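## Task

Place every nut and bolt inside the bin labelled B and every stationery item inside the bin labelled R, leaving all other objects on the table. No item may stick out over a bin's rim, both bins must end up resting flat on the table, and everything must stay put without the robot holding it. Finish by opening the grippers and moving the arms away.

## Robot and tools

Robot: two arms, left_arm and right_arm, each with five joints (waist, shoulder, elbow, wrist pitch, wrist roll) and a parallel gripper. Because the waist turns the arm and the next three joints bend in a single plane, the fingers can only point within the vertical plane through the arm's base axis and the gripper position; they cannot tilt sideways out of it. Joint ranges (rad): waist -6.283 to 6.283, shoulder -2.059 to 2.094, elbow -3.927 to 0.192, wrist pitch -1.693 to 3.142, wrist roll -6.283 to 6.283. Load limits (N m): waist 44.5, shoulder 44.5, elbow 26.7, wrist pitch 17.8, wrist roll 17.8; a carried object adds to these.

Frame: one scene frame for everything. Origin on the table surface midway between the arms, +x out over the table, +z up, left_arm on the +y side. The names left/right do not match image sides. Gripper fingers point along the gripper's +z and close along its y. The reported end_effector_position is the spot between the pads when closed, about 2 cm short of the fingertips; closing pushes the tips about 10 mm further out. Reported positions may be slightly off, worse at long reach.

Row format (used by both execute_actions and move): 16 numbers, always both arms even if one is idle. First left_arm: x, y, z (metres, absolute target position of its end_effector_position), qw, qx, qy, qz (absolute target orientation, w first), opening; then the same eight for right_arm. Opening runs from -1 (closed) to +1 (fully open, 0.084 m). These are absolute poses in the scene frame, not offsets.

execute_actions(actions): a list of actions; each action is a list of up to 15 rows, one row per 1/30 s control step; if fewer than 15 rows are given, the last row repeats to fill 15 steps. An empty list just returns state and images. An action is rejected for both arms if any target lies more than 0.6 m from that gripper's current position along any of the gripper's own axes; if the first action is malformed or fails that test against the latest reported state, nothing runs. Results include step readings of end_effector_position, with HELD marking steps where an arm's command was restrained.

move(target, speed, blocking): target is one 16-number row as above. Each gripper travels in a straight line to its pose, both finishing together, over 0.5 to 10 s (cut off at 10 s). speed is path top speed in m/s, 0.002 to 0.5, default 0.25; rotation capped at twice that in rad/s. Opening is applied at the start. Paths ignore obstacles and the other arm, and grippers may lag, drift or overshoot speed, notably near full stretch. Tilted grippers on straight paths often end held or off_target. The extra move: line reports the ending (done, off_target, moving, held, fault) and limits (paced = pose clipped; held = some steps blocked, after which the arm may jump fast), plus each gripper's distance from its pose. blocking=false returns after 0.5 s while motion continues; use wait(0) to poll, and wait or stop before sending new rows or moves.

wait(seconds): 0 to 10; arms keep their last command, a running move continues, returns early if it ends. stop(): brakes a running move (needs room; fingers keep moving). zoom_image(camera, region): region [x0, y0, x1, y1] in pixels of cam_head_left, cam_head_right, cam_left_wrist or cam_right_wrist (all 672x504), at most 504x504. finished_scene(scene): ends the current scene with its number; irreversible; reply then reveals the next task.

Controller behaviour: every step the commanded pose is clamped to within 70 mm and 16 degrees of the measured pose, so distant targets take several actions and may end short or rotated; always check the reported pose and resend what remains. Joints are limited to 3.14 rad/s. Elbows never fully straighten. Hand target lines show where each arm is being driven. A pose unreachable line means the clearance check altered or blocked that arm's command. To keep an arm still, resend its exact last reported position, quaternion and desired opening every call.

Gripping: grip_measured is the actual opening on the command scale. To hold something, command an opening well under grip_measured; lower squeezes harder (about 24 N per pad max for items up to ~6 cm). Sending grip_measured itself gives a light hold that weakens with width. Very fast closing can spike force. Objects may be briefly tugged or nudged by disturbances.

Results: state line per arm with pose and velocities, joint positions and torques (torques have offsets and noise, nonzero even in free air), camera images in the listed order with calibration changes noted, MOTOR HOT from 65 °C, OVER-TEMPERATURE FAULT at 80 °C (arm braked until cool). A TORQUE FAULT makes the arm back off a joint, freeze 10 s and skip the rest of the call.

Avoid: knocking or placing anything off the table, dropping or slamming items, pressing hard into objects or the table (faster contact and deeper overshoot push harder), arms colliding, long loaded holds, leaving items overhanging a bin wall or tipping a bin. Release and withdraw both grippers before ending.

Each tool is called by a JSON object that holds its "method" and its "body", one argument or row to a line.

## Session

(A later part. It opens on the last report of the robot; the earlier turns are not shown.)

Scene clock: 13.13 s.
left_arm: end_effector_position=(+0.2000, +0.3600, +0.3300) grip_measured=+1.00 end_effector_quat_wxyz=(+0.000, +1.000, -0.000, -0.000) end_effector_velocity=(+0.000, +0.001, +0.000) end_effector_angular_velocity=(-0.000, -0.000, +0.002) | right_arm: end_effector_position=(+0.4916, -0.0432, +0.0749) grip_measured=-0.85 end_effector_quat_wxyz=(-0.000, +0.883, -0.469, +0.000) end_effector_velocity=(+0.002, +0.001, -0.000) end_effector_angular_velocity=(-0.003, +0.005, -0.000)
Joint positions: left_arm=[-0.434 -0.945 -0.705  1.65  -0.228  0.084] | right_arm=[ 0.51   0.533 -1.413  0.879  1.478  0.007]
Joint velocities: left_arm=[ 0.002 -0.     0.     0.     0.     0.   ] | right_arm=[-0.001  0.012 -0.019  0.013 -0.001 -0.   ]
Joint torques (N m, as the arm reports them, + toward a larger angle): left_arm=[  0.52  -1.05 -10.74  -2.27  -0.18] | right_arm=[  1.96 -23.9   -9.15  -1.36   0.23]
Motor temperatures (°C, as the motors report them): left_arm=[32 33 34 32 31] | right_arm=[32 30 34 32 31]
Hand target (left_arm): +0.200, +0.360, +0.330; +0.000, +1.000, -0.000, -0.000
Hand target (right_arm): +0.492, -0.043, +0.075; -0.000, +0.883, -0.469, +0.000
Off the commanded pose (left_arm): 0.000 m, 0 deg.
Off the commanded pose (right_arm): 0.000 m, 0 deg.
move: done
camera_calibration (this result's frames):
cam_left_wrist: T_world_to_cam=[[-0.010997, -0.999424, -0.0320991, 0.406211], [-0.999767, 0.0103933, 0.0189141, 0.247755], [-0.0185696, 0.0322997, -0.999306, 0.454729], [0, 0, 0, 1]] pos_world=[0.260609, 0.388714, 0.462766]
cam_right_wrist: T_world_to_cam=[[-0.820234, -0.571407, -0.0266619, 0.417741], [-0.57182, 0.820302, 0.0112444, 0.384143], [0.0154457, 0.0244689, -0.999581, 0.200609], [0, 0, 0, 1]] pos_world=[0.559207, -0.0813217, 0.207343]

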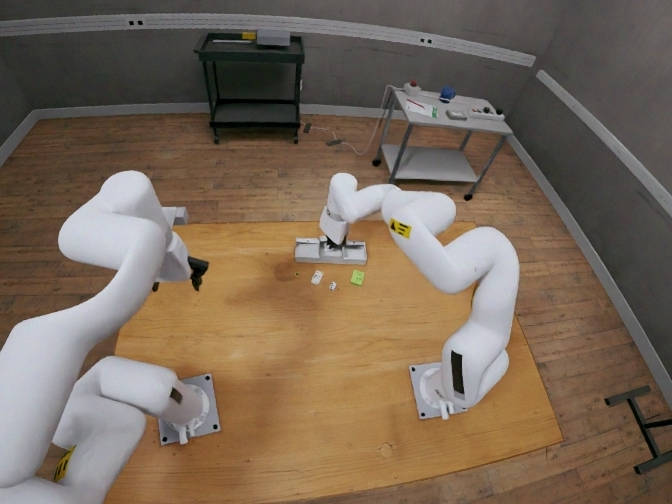

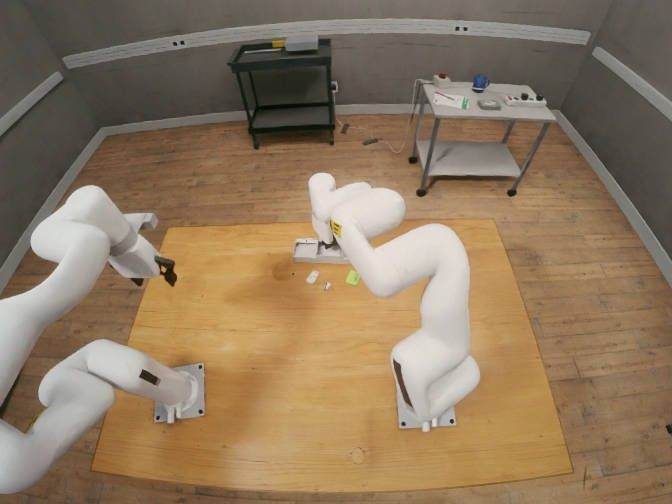

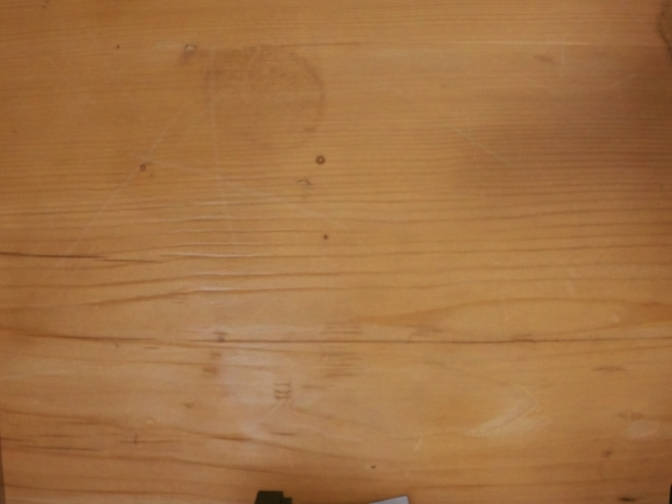

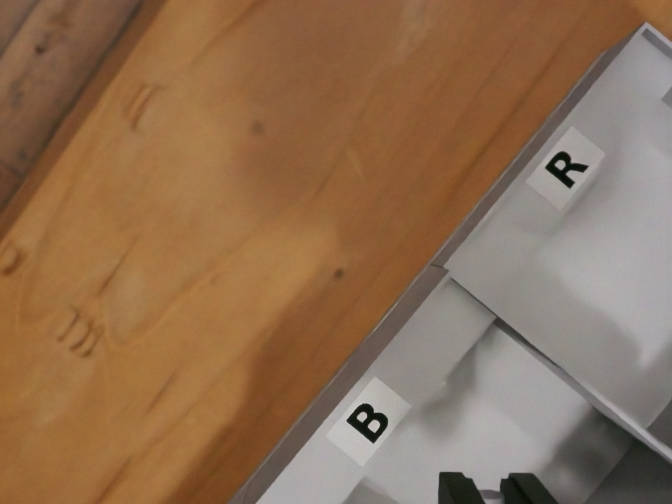

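{"method": "move", "body": {
  "target": [0.2,0.36,0.33,0,1,0,0,1, 0.492,-0.043,0.032,0,0.883,-0.469,0,-1],
  "speed": 0.1
}}

{"method": "move", "body": {
  "target": [0.2,0.36,0.33,0,1,0,0,1, 0.492,-0.043,0.032,0,0.883,-0.469,0,-0.4],
  "speed": 0.1
}}

{"method": "move", "body": {
  "target": [0.2,0.36,0.33,0,1,0,0,1, 0.485,-0.03,0.08,0,0.93,-0.37,0,-0.2],
  "speed": 0.2
}}

Scene clock: 14.27 s.
left_arm: end_effector_position=(+0.2000, +0.3600, +0.3300) grip_measured=+1.00 end_effector_quat_wxyz=(+0.000, +1.000, -0.000, -0.000) end_effector_velocity=(-0.000, +0.000, +0.000) end_effector_angular_velocity=(-0.000, -0.000, -0.000) | right_arm: end_effector_position=(+0.4920, -0.0430, +0.0324) grip_measured=-0.85 end_effector_quat_wxyz=(-0.000, +0.883, -0.469, +0.000) end_effector_velocity=(+0.001, +0.000, -0.002) end_effector_angular_velocity=(+0.000, -0.001, -0.000)
Joint positions: left_arm=[-0.434 -0.945 -0.705  1.65  -0.228  0.084] | right_arm=[ 0.51   0.609 -1.399  0.79   1.478  0.007]
Joint velocities: left_arm=[ 0.    -0.001 -0.     0.     0.    -0.   ] | right_arm=[-0.     0.006 -0.002 -0.004  0.    -0.   ]
Joint torques (N m, as the arm reports them, + toward a larger angle): left_arm=[  0.24  -1.31 -10.74  -2.23  -0.33] | right_arm=[  1.59 -24.72  -8.84  -1.27   0.35]
Motor temperatures (°C, as the motors report them): left_arm=[32 33 34 32 31] | right_arm=[32 30 34 32 31]
Hand target (left_arm): +0.200, +0.360, +0.330; +0.000, +1.000, -0.000, -0.000
Hand target (right_arm): +0.492, -0.043, +0.032; +0.000, +0.883, -0.469, +0.000
Off the commanded pose (left_arm): 0.000 m, 0 deg.
Off the commanded pose (right_arm): 0.000 m, 0 deg.
move: done
camera_calibration (this result's frames):
cam_left_wrist: T_world_to_cam=[[-0.0109971, -0.999424, -0.0320991, 0.406211], [-0.999767, 0.0103934, 0.018914, 0.247755], [-0.0185695, 0.0322996, -0.999306, 0.454729], [0, 0, 0, 1]] pos_world=[0.260609, 0.388714, 0.462766]
cam_right_wrist: T_world_to_cam=[[-0.820269, -0.571367, -0.0264303, 0.417103], [-0.571775, 0.820333, 0.0112693, 0.384694], [0.0152427, 0.024356, -0.999587, 0.158199], [0, 0, 0, 1]] pos_world=[0.559684, -0.0811115, 0.164822]

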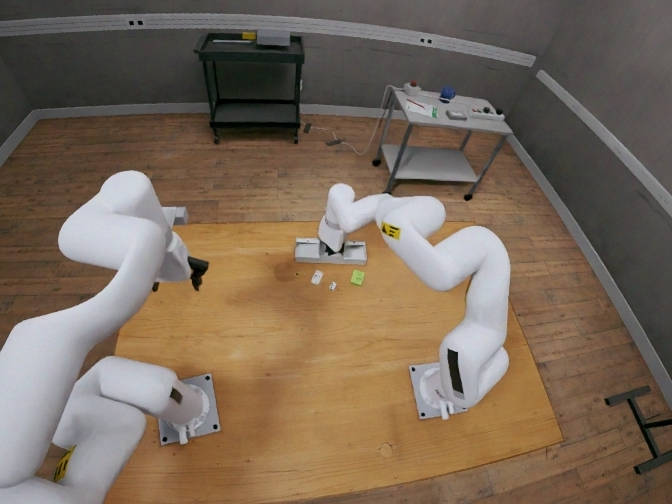

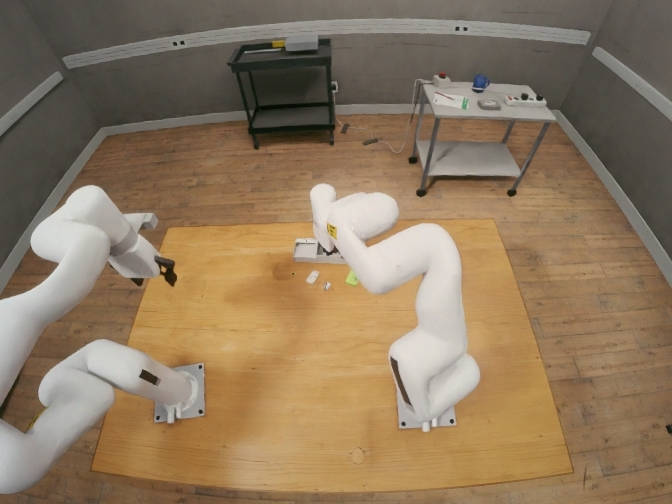

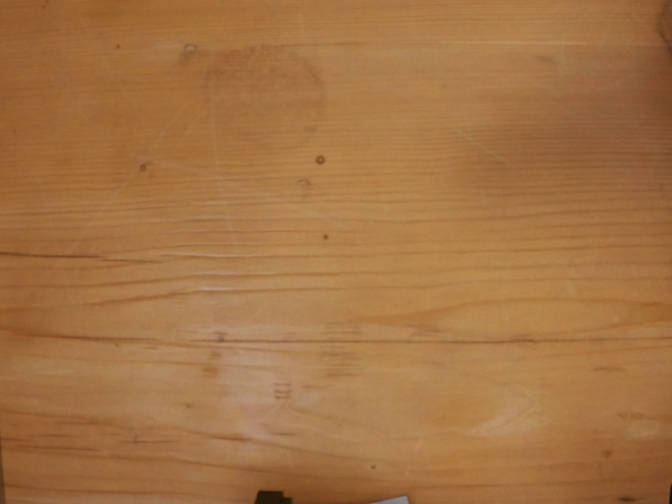

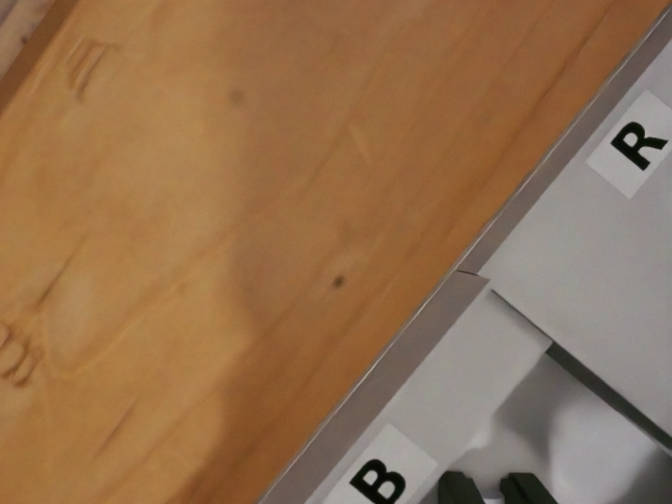

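Scene clock: 14.97 s.
left_arm: end_effector_position=(+0.2000, +0.3600, +0.3300) grip_measured=+1.00 end_effector_quat_wxyz=(+0.000, +1.000, +0.000, -0.000) end_effector_velocity=(+0.000, +0.000, -0.000) end_effector_angular_velocity=(-0.000, -0.000, +0.001) | right_arm: end_effector_position=(+0.4920, -0.0430, +0.0320) grip_measured=-0.42 end_effector_quat_wxyz=(-0.000, +0.883, -0.469, +0.000) end_effector_velocity=(+0.000, -0.000, +0.000) end_effector_angular_velocity=(+0.000, -0.000, -0.000)
Joint positions: left_arm=[-0.434 -0.945 -0.705  1.65  -0.228  0.084] | right_arm=[ 0.51   0.61  -1.399  0.79   1.478  0.026]
Joint velocities: left_arm=[ 0.001  0.001 -0.    -0.001  0.     0.   ] | right_arm=[-0. -0.  0. -0. -0.  0.]
Joint torques (N m, as the arm reports them, + toward a larger angle): left_arm=[  0.53  -1.14 -10.85  -2.25  -0.25] | right_arm=[  1.82 -24.14  -9.15  -1.26   0.39]
Motor temperatures (°C, as the motors report them): left_arm=[32 33 34 32 31] | right_arm=[32 30 34 32 31]
Hand target (left_arm): +0.200, +0.360, +0.330; +0.000, +1.000, +0.000, -0.000
Hand target (right_arm): +0.492, -0.043, +0.032; +0.000, +0.883, -0.469, +0.000
Off the commanded pose (left_arm): 0.000 m, 0 deg.
Off the commanded pose (right_arm): 0.000 m, 0 deg.
move: done
camera_calibration (this result's frames):
cam_left_wrist: T_world_to_cam=[[-0.0109969, -0.999424, -0.0320991, 0.406211], [-0.999767, 0.0103932, 0.018914, 0.247755], [-0.0185695, 0.0322996, -0.999306, 0.454729], [0, 0, 0, 1]] pos_world=[0.260609, 0.388714, 0.462766]
cam_right_wrist: T_world_to_cam=[[-0.820278, -0.57137, -0.0260795, 0.417039], [-0.57177, 0.820336, 0.0113071, 0.384691], [0.0149334, 0.0241864, -0.999596, 0.157958], [0, 0, 0, 1]] pos_world=[0.559684, -0.0811126, 0.164421]

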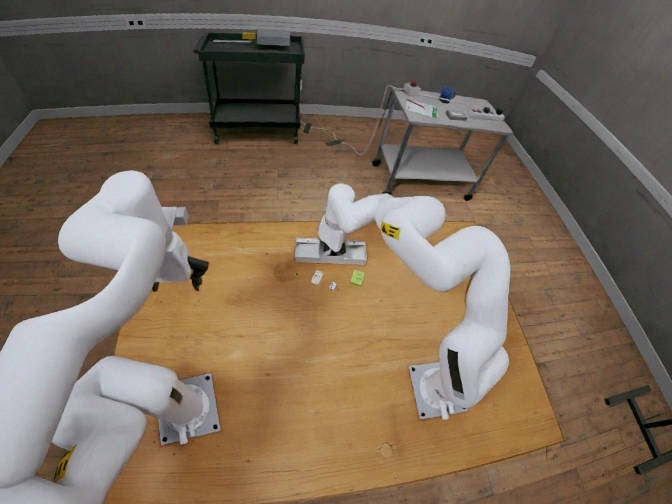

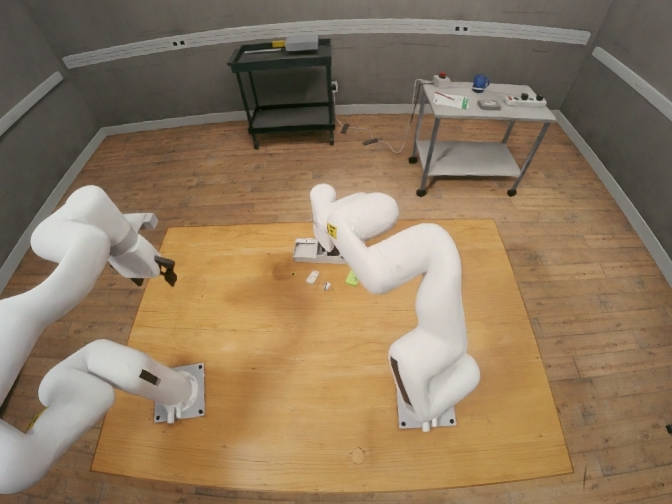

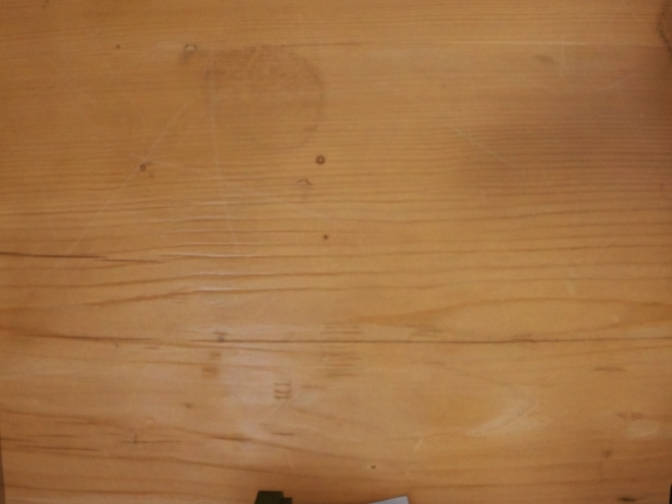

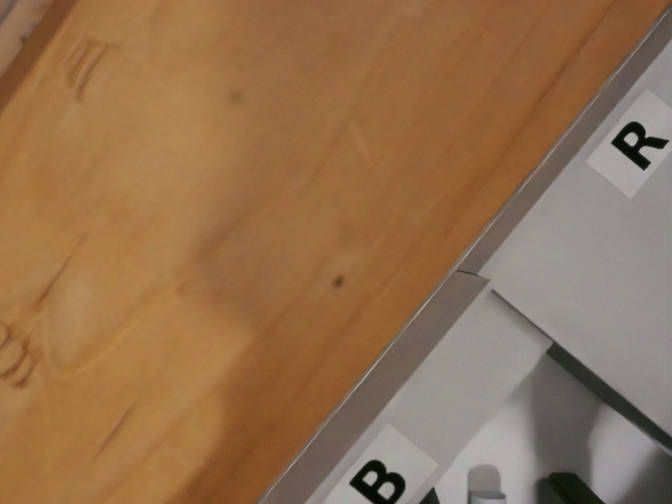

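Scene clock: 16.07 s.
left_arm: end_effector_position=(+0.2000, +0.3600, +0.3300) grip_measured=+1.00 end_effector_quat_wxyz=(+0.000, +1.000, +0.000, -0.000) end_effector_velocity=(+0.000, -0.000, -0.000) end_effector_angular_velocity=(-0.000, -0.000, -0.001) | right_arm: end_effector_position=(+0.4850, -0.0301, +0.0796) grip_measured=-0.21 end_effector_quat_wxyz=(+0.000, +0.929, -0.370, -0.000) end_effector_velocity=(+0.000, +0.001, +0.003) end_effector_angular_velocity=(+0.000, -0.000, +0.012)
Joint positions: left_arm=[-0.434 -0.945 -0.705  1.65  -0.228  0.084] | right_arm=[ 0.536  0.528 -1.42   0.892  1.286  0.035]
Joint velocities: left_arm=[-0.001  0.    -0.    -0.    -0.    -0.   ] | right_arm=[ 0.001 -0.004 -0.004  0.008 -0.011 -0.   ]
Joint torques (N m, as the arm reports them, + toward a larger angle): left_arm=[  0.42  -1.28 -10.74  -2.26  -0.22] | right_arm=[  2.07 -23.79  -9.46  -1.39   0.41]
Motor temperatures (°C, as the motors report them): left_arm=[32 33 34 32 31] | right_arm=[32 30 34 32 31]
Hand target (left_arm): +0.200, +0.360, +0.330; +0.000, +1.000, +0.000, -0.000
Hand target (right_arm): +0.485, -0.030, +0.080; -0.000, +0.929, -0.370, +0.000
Off the commanded pose (left_arm): 0.000 m, 0 deg.
Off the commanded pose (right_arm): 0.000 m, 0 deg.
move: done
camera_calibration (this result's frames):
cam_left_wrist: T_world_to_cam=[[-0.0109969, -0.999424, -0.0320992, 0.406211], [-0.999767, 0.0103932, 0.0189144, 0.247755], [-0.0185699, 0.0322997, -0.999306, 0.454729], [0, 0, 0, 1]] pos_world=[0.260609, 0.388714, 0.462766]
cam_right_wrist: T_world_to_cam=[[-0.677486, -0.735082, -0.0258267, 0.345652], [-0.735479, 0.677452, 0.0113799, 0.444679], [0.00913117, 0.0267047, -0.999602, 0.208149], [0, 0, 0, 1]] pos_world=[0.559325, -0.0527247, 0.211933]

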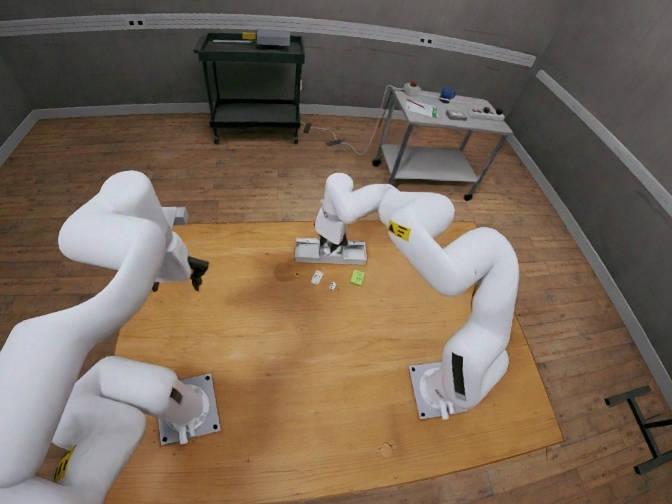

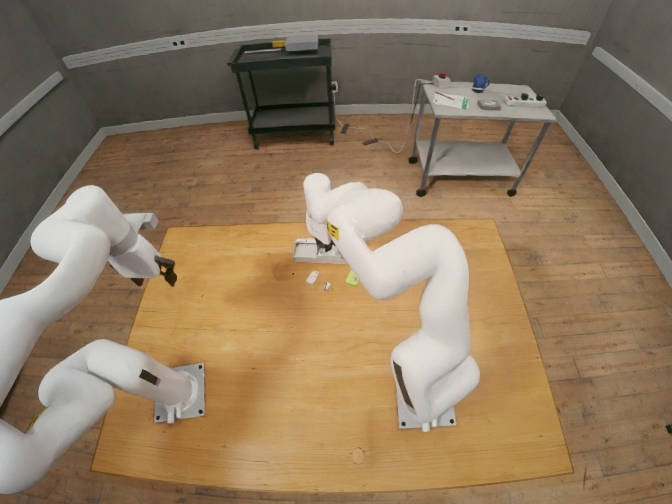

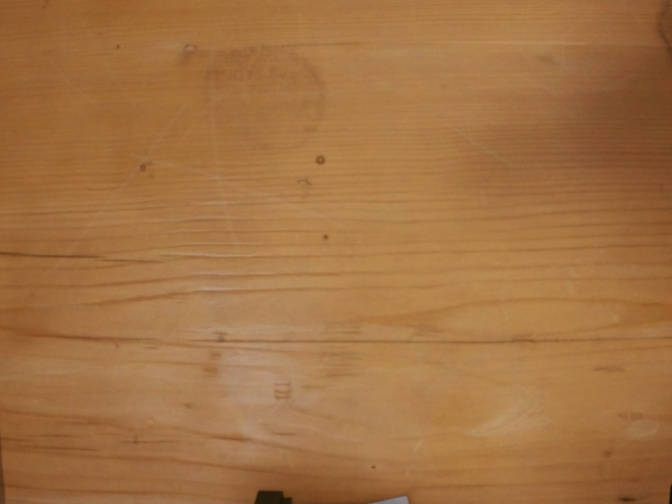

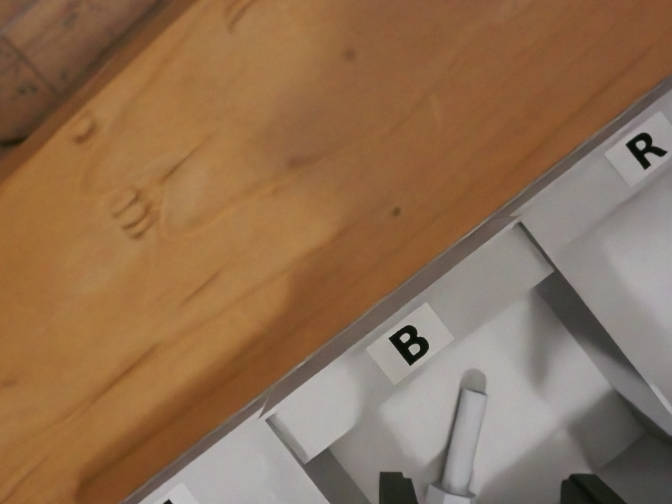

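{"method": "move", "body": {
  "target": [0.2,0.36,0.33,0,1,0,0,1, 0.408,0.088,0.065,0,1,0,0,-0.1],
  "speed": 0.25
}}

Scene clock: 18.43 s.
left_arm: end_effector_position=(+0.2000, +0.3600, +0.3300) grip_measured=+1.00 end_effector_quat_wxyz=(+0.000, +1.000, -0.000, -0.000) end_effector_velocity=(-0.000, -0.000, +0.000) end_effector_angular_velocity=(+0.000, +0.000, -0.002) | right_arm: end_effector_position=(+0.4082, +0.0877, +0.0650) grip_measured=-0.11 end_effector_quat_wxyz=(-0.000, +1.000, -0.001, +0.000) end_effector_velocity=(-0.002, +0.003, -0.001) end_effector_angular_velocity=(-0.001, +0.001, +0.015)
Joint positions: left_arm=[-0.434 -0.945 -0.705  1.65  -0.228  0.084] | right_arm=[ 0.776  0.583 -1.463  0.88   0.769  0.039]
Joint velocities: left_arm=[-0.002 -0.001  0.     0.001  0.     0.   ] | right_arm=[ 0.005  0.004 -0.005  0.003 -0.01  -0.   ]
Joint torques (N m, as the arm reports them, + toward a larger angle): left_arm=[  0.23  -0.78 -10.86  -2.33  -0.35] | right_arm=[  2.27 -24.61  -9.46  -1.3    0.21]
Motor temperatures (°C, as the motors report them): left_arm=[32 33 34 32 31] | right_arm=[32 30 34 32 31]
Hand target (left_arm): +0.200, +0.360, +0.330; +0.000, +1.000, +0.000, -0.000
Hand target (right_arm): +0.408, +0.088, +0.065; +0.000, +1.000, -0.000, -0.000
Off the commanded pose (left_arm): 0.000 m, 0 deg.
Off the commanded pose (right_arm): 0.000 m, 0 deg.
move: done
camera_calibration (this result's frames):
cam_left_wrist: T_world_to_cam=[[-0.0109971, -0.999424, -0.0320991, 0.406211], [-0.999767, 0.0103934, 0.0189141, 0.247755], [-0.0185696, 0.0322997, -0.999306, 0.454729], [0, 0, 0, 1]] pos_world=[0.260609, 0.388714, 0.462766]
cam_right_wrist: T_world_to_cam=[[0.0123237, -0.999583, -0.0261181, 0.121519], [-0.999857, -0.0126207, 0.0112388, 0.476978], [-0.0115638, 0.0259759, -0.999596, 0.199696], [0, 0, 0, 1]] pos_world=[0.477721, 0.122301, 0.197429]

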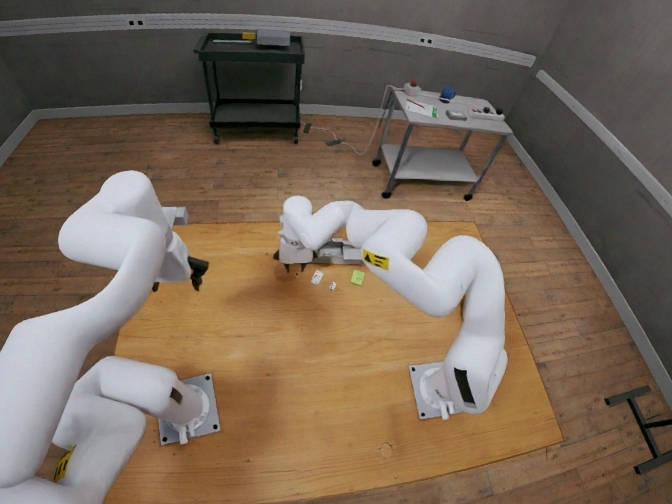

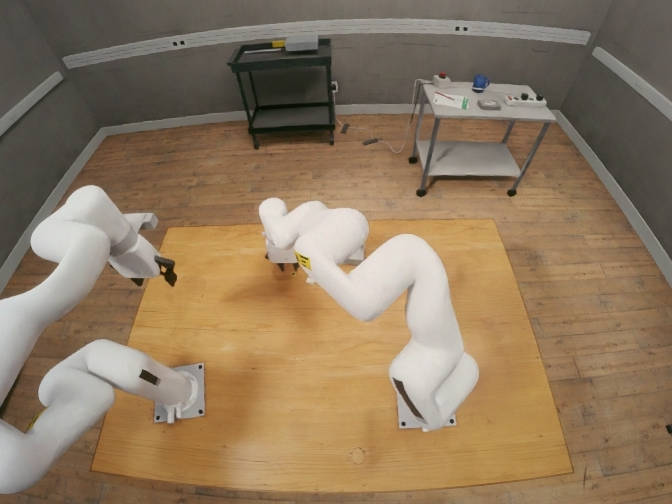

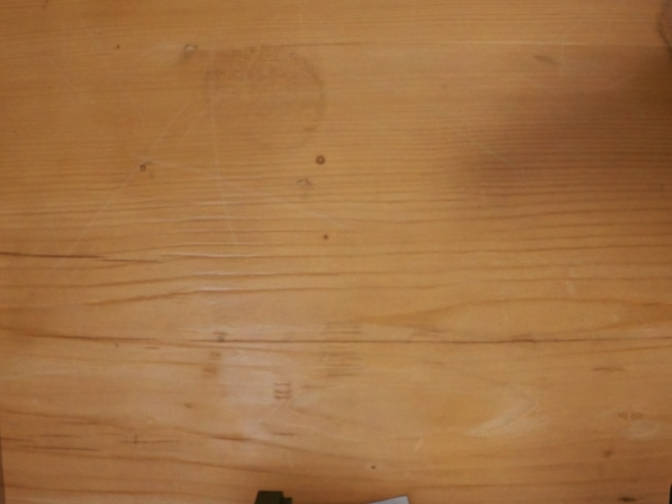

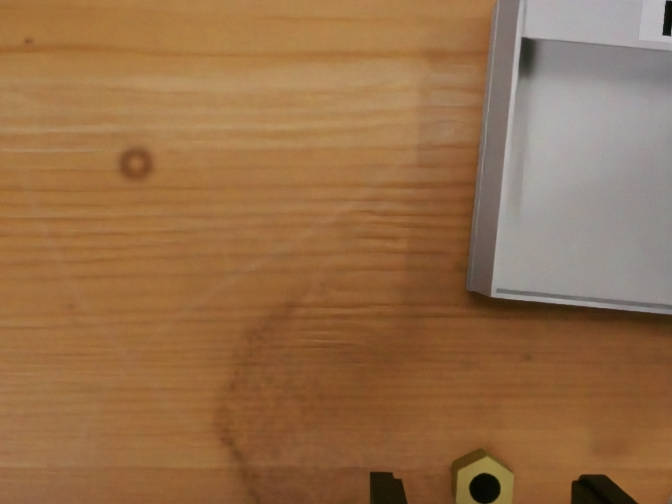

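{"method": "move", "body": {
  "target": [0.2,0.36,0.33,0,1,0,0,1, 0.4075,0.081,0.022,0,1,0,0,-0.1],
  "speed": 0.1
}}

{"method": "move", "body": {
  "target": [0.2,0.36,0.33,0,1,0,0,1, 0.4075,0.081,0.022,0,1,0,0,-1],
  "speed": 0.1
}}

Scene clock: 19.70 s.
left_arm: end_effector_position=(+0.2000, +0.3600, +0.3300) grip_measured=+1.00 end_effector_quat_wxyz=(+0.000, +1.000, +0.000, -0.000) end_effector_velocity=(+0.000, +0.000, -0.000) end_effector_angular_velocity=(+0.000, +0.000, +0.001) | right_arm: end_effector_position=(+0.4076, +0.0811, +0.0226) grip_measured=-0.11 end_effector_quat_wxyz=(-0.000, +1.000, +0.000, +0.000) end_effector_velocity=(+0.000, -0.000, -0.003) end_effector_angular_velocity=(+0.000, -0.000, +0.000)
Joint positions: left_arm=[-0.434 -0.945 -0.705  1.65  -0.228  0.084] | right_arm=[ 0.768  0.643 -1.424  0.781  0.76   0.039]
Joint velocities: left_arm=[ 0.001  0.    -0.    -0.     0.     0.   ] | right_arm=[-0.001  0.007  0.    -0.007 -0.001  0.   ]
Joint torques (N m, as the arm reports them, + toward a larger angle): left_arm=[  0.37  -1.22 -10.76  -2.16  -0.26] | right_arm=[  1.98 -25.08  -9.26  -1.36   0.38]
Motor temperatures (°C, as the motors report them): left_arm=[32 33 35 32 31] | right_arm=[32 30 34 32 31]
Hand target (left_arm): +0.200, +0.360, +0.330; +0.000, +1.000, -0.000, -0.000
Hand target (right_arm): +0.407, +0.081, +0.022; +0.000, +1.000, -0.000, +0.000
Off the commanded pose (left_arm): 0.000 m, 0 deg.
Off the commanded pose (right_arm): 0.001 m, 0 deg.
move: done
camera_calibration (this result's frames):
cam_left_wrist: T_world_to_cam=[[-0.0109969, -0.999424, -0.0320992, 0.406211], [-0.999767, 0.0103932, 0.0189142, 0.247755], [-0.0185697, 0.0322997, -0.999306, 0.454729], [0, 0, 0, 1]] pos_world=[0.260609, 0.388714, 0.462766]
cam_right_wrist: T_world_to_cam=[[0.01414, -0.999553, -0.0263305, 0.113112], [-0.999835, -0.0144339, 0.0110073, 0.476878], [-0.0113825, 0.0261705, -0.999593, 0.157311], [0, 0, 0, 1]] pos_world=[0.476991, 0.115828, 0.154976]

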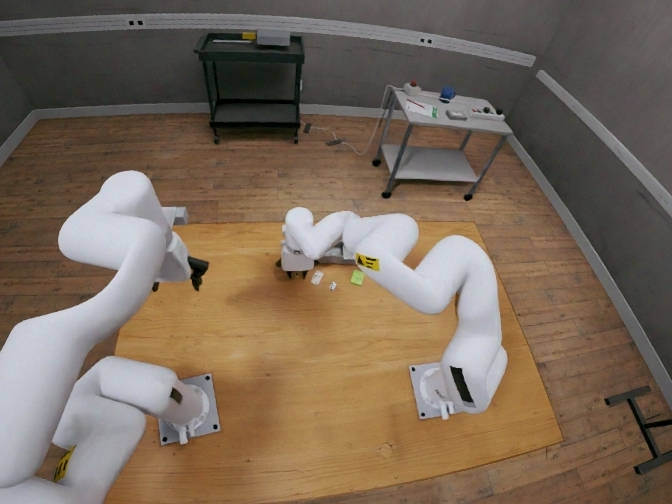

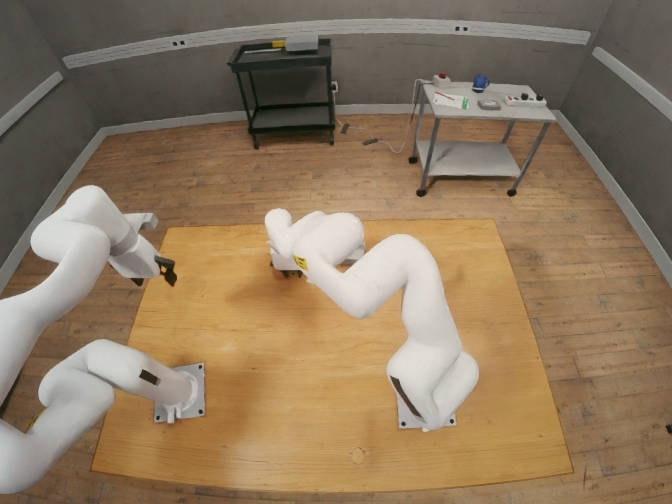

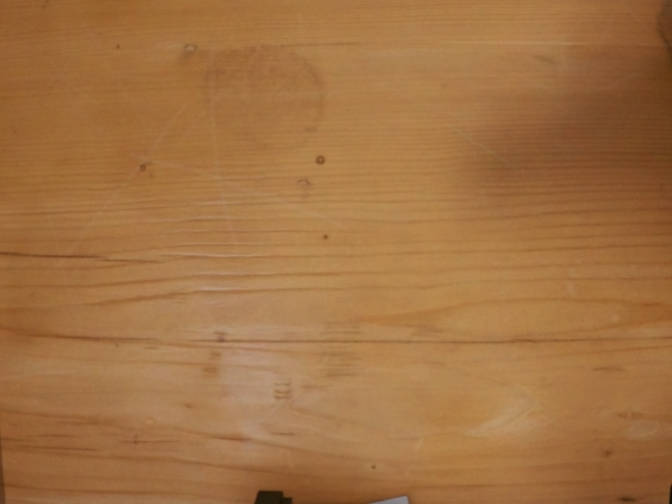

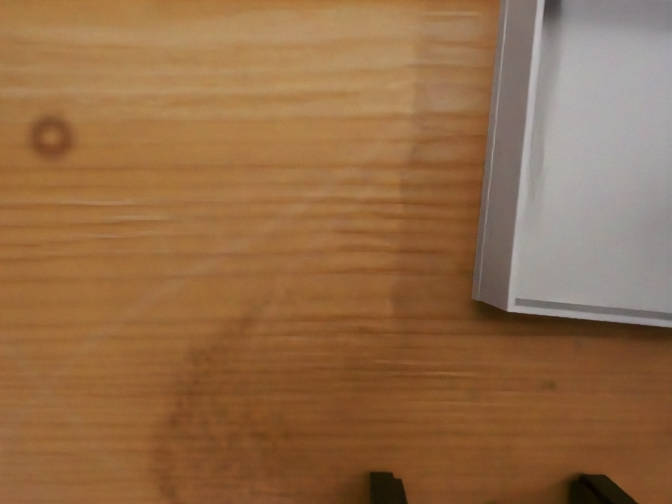

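Scene clock: 20.40 s.
left_arm: end_effector_position=(+0.2000, +0.3600, +0.3300) grip_measured=+1.00 end_effector_quat_wxyz=(+0.000, +1.000, +0.000, -0.000) end_effector_velocity=(-0.000, -0.000, -0.000) end_effector_angular_velocity=(+0.000, +0.001, -0.001) | right_arm: end_effector_position=(+0.4076, +0.0811, +0.0223) grip_measured=-0.67 end_effector_quat_wxyz=(-0.000, +1.000, +0.000, +0.000) end_effector_velocity=(+0.000, +0.000, +0.000) end_effector_angular_velocity=(+0.001, -0.001, -0.000)
Joint positions: left_arm=[-0.434 -0.945 -0.705  1.65  -0.228  0.084] | right_arm=[ 0.768  0.643 -1.424  0.78   0.759  0.015]
Joint velocities: left_arm=[-0.001 -0.    -0.     0.001 -0.    -0.   ] | right_arm=[-0.  0. -0. -0.  0.  0.]
Joint torques (N m, as the arm reports them, + toward a larger angle): left_arm=[  0.43  -1.07 -10.91  -2.26  -0.15] | right_arm=[  1.63 -24.28  -8.8   -1.31   0.25]
Motor temperatures (°C, as the motors report them): left_arm=[32 33 35 32 31] | right_arm=[32 30 34 32 31]
Hand target (left_arm): +0.200, +0.360, +0.330; +0.000, +1.000, -0.000, -0.000
Hand target (right_arm): +0.407, +0.081, +0.022; +0.000, +1.000, -0.000, +0.000
Off the commanded pose (left_arm): 0.000 m, 0 deg.
Off the commanded pose (right_arm): 0.000 m, 0 deg.
move: done
camera_calibration (this result's frames):
cam_left_wrist: T_world_to_cam=[[-0.0109967, -0.999424, -0.0320992, 0.406211], [-0.999767, 0.010393, 0.0189142, 0.247755], [-0.0185698, 0.0322997, -0.999306, 0.454729], [0, 0, 0, 1]] pos_world=[0.260609, 0.388714, 0.462766]
cam_right_wrist: T_world_to_cam=[[0.0141365, -0.999552, -0.0263763, 0.113102], [-0.999836, -0.0144297, 0.0109576, 0.476938], [-0.0113333, 0.0262171, -0.999592, 0.156994], [0, 0, 0, 1]] pos_world=[0.47704, 0.115817, 0.154687]

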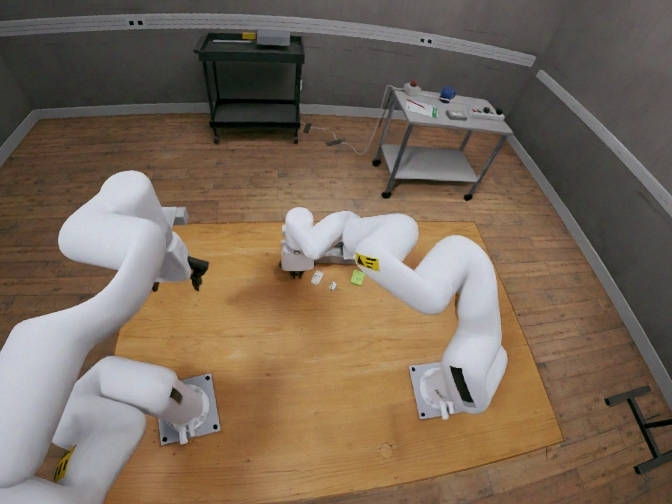

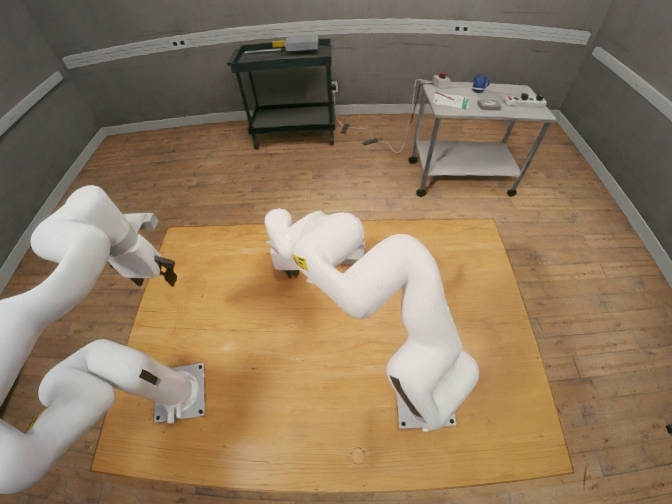

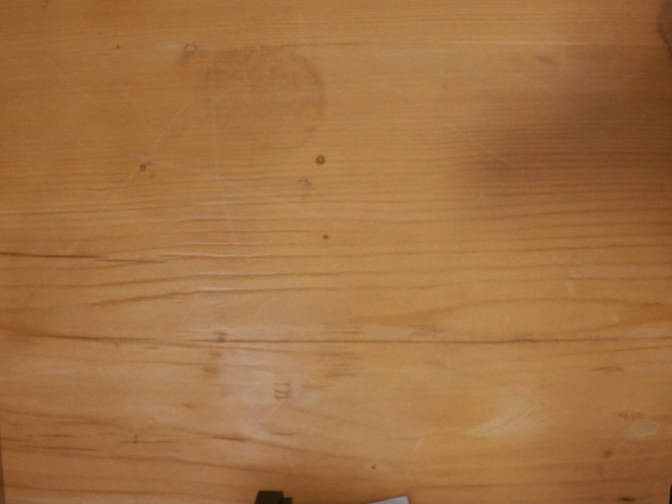

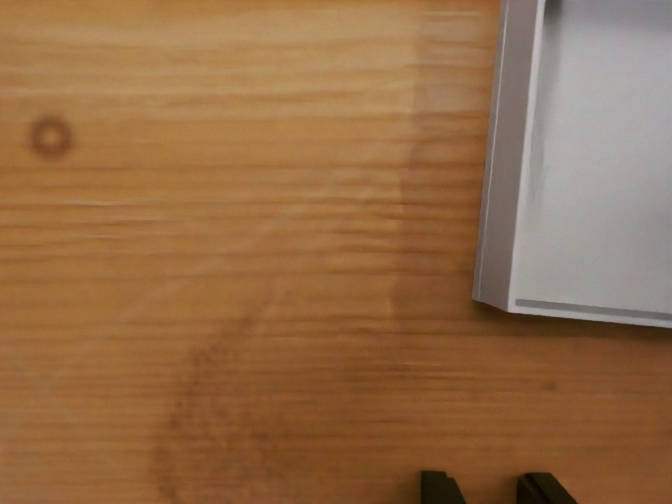

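{"method": "move", "body": {
  "target": [0.2,0.36,0.33,0,1,0,0,1, 0.42,0.07,0.075,0,1,0,0,-1],
  "speed": 0.15
}}

{"method": "zoom_image", "body": {
  "camera": "cam_head_left",
  "region": [260, 220, 360, 295]
}}

Scene clock: 21.53 s.
left_arm: end_effector_position=(+0.2000, +0.3600, +0.3300) grip_measured=+1.00 end_effector_quat_wxyz=(+0.000, +1.000, +0.000, -0.000) end_effector_velocity=(+0.000, -0.000, +0.000) end_effector_angular_velocity=(-0.000, -0.000, -0.000) | right_arm: end_effector_position=(+0.4199, +0.0700, +0.0746) grip_measured=-0.67 end_effector_quat_wxyz=(+0.000, +1.000, +0.000, -0.000) end_effector_velocity=(+0.001, -0.000, +0.004) end_effector_angular_velocity=(+0.001, -0.002, -0.000)
Joint positions: left_arm=[-0.434 -0.945 -0.705  1.65  -0.228  0.084] | right_arm=[ 0.74   0.556 -1.45   0.894  0.731  0.015]
Joint velocities: left_arm=[-0.001  0.    -0.    -0.    -0.001  0.   ] | right_arm=[-0.002 -0.005 -0.003  0.005 -0.001  0.   ]
Joint torques (N m, as the arm reports them, + toward a larger angle): left_arm=[  0.39  -0.95 -10.67  -2.19  -0.18] | right_arm=[  1.88 -24.37  -9.78  -1.34   0.17]
Motor temperatures (°C, as the motors report them): left_arm=[32 33 35 32 31] | right_arm=[32 30 34 32 31]
Hand target (left_arm): +0.200, +0.360, +0.330; +0.000, +1.000, +0.000, -0.000
Hand target (right_arm): +0.420, +0.070, +0.075; +0.000, +1.000, -0.000, +0.000
Off the commanded pose (left_arm): 0.000 m, 0 deg.
Off the commanded pose (right_arm): 0.000 m, 0 deg.
move: done
camera_calibration (this result's frames):
cam_left_wrist: T_world_to_cam=[[-0.0109968, -0.999424, -0.0320991, 0.406211], [-0.999767, 0.0103931, 0.018914, 0.247756], [-0.0185695, 0.0322996, -0.999306, 0.454729], [0, 0, 0, 1]] pos_world=[0.260609, 0.388714, 0.462766]
cam_right_wrist: T_world_to_cam=[[0.0141672, -0.999567, -0.0258058, 0.103152], [-0.999828, -0.0144702, 0.0115913, 0.488396], [-0.0119597, 0.0256372, -0.9996, 0.210053], [0, 0, 0, 1]] pos_world=[0.489363, 0.104789, 0.20697]

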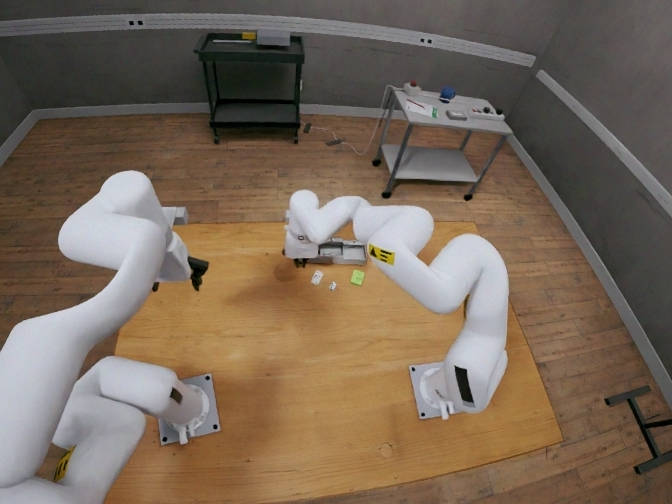

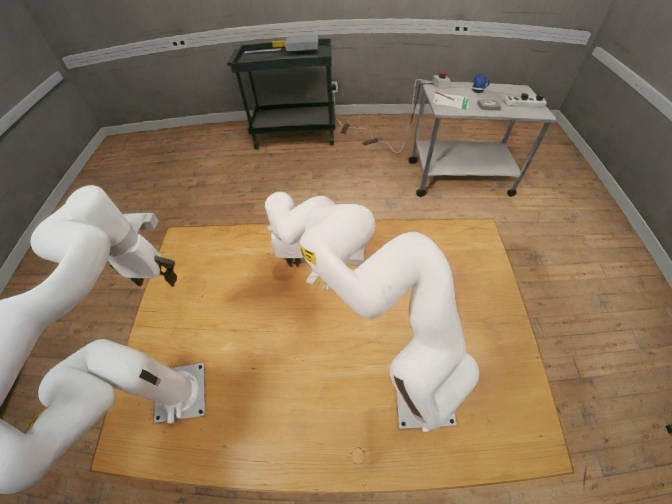

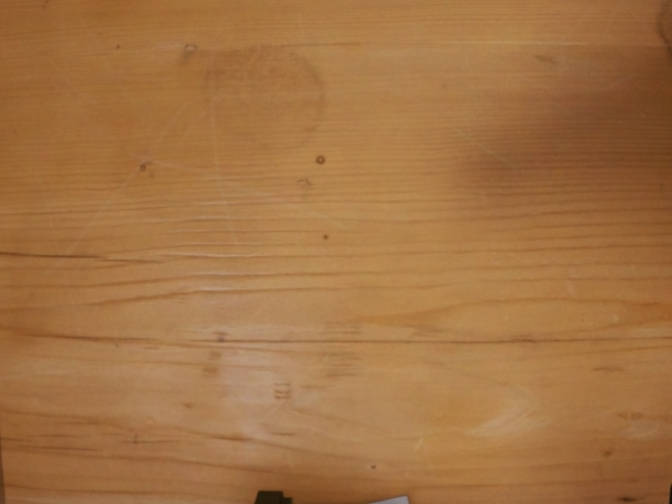

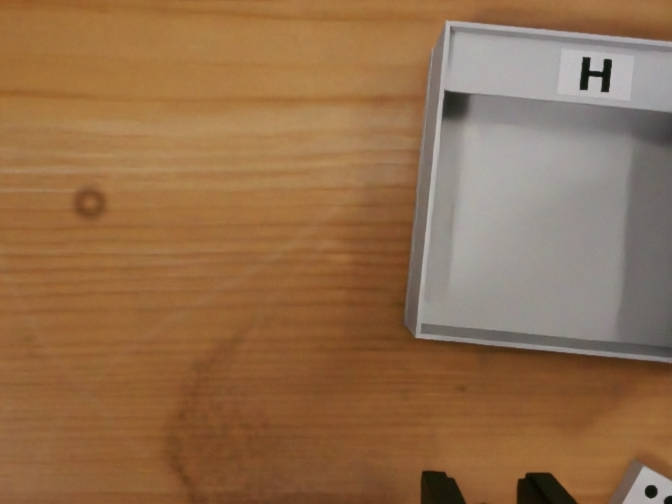

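Region (260, 220, 360, 295) of cam_head_left's 672x504 image, scaled by 5.040, with more detail than that image has; it fills the top 378 rows of this view, and the rest is white.

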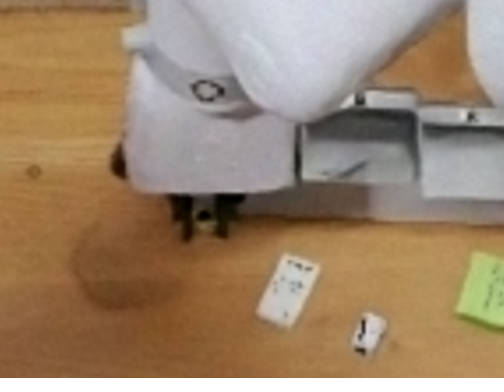

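{"method": "move", "body": {
  "target": [0.2,0.36,0.33,0,1,0,0,1, 0.505,-0.026,0.075,0,0.956,0.292,0,-1],
  "speed": 0.2
}}

{"method": "zoom_image", "body": {
  "camera": "cam_head_left",
  "region": [280, 210, 380, 285]
}}

Scene clock: 24.03 s.
left_arm: end_effector_position=(+0.2000, +0.3600, +0.3300) grip_measured=+1.00 end_effector_quat_wxyz=(+0.000, +1.000, -0.000, -0.000) end_effector_velocity=(-0.000, -0.000, -0.000) end_effector_angular_velocity=(+0.000, +0.002, -0.001) | right_arm: end_effector_position=(+0.5047, -0.0258, +0.0750) grip_measured=-0.67 end_effector_quat_wxyz=(-0.000, +0.957, +0.291, +0.000) end_effector_velocity=(+0.002, -0.002, -0.000) end_effector_angular_velocity=(-0.001, +0.002, +0.015)
Joint positions: left_arm=[-0.434 -0.945 -0.705  1.65  -0.228  0.084] | right_arm=[ 0.525  0.598 -1.519  0.921 -0.075  0.015]
Joint velocities: left_arm=[-0.001  0.001  0.     0.001  0.    -0.   ] | right_arm=[-0.005  0.005 -0.008  0.005 -0.02   0.   ]
Joint torques (N m, as the arm reports them, + toward a larger angle): left_arm=[  0.28  -0.96 -11.01  -2.35  -0.19] | right_arm=[  1.95 -25.32  -9.4   -1.23   0.31]
Motor temperatures (°C, as the motors report them): left_arm=[32 33 35 32 31] | right_arm=[32 31 34 32 31]
Hand target (left_arm): +0.200, +0.360, +0.330; +0.000, +1.000, -0.000, -0.000
Hand target (right_arm): +0.505, -0.026, +0.075; +0.000, +0.956, +0.292, -0.000
Off the commanded pose (left_arm): 0.000 m, 0 deg.
Off the commanded pose (right_arm): 0.000 m, 0 deg.
move: done
camera_calibration (this result's frames):
cam_left_wrist: T_world_to_cam=[[-0.010997, -0.999424, -0.0320991, 0.406211], [-0.999767, 0.0103933, 0.0189141, 0.247755], [-0.0185696, 0.0322997, -0.999306, 0.454729], [0, 0, 0, 1]] pos_world=[0.260609, 0.388714, 0.462766]
cam_right_wrist: T_world_to_cam=[[0.568948, -0.821962, -0.026026, -0.269171], [-0.822025, -0.569343, 0.0110791, 0.467834], [-0.0239243, 0.0150907, -0.9996, 0.219673], [0, 0, 0, 1]] pos_world=[0.542971, 0.0417943, 0.207397]

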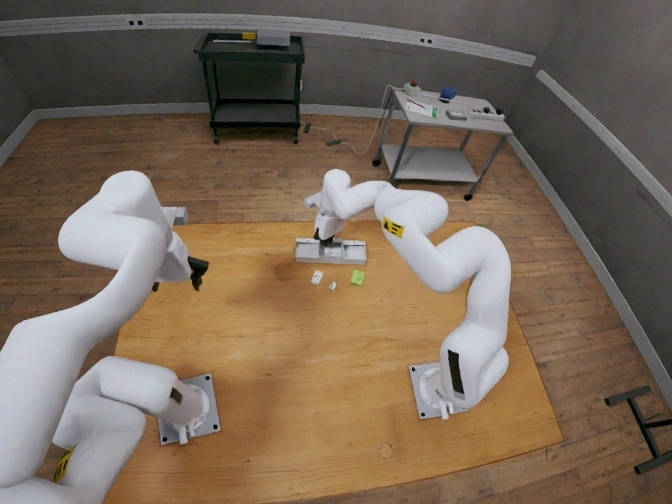

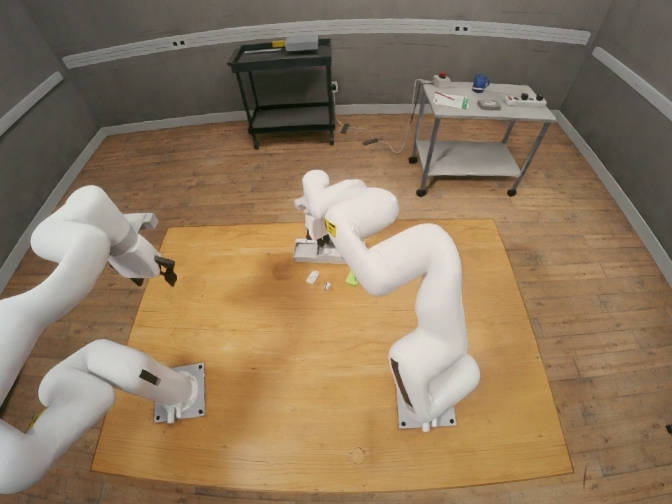

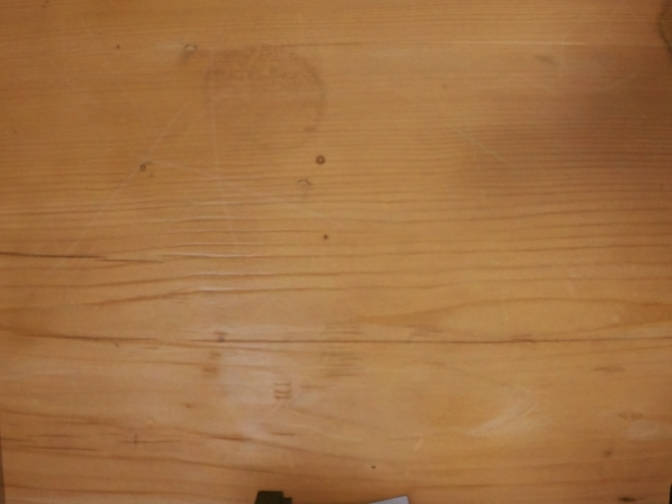

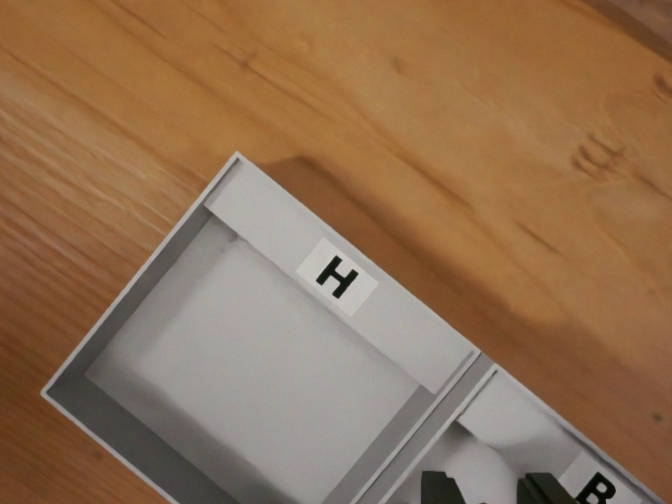

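Region (280, 210, 380, 285) of cam_head_left's 672x504 image, scaled by 5.040, with more detail than that image has; it fills the top 378 rows of this view, and the rest is white.

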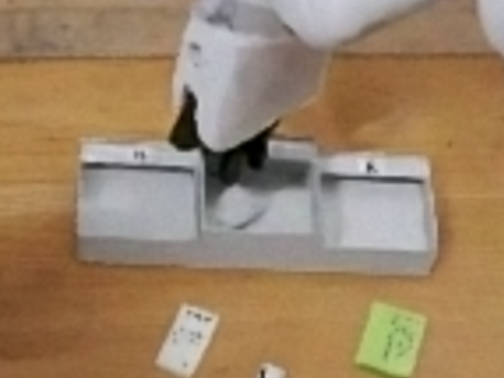

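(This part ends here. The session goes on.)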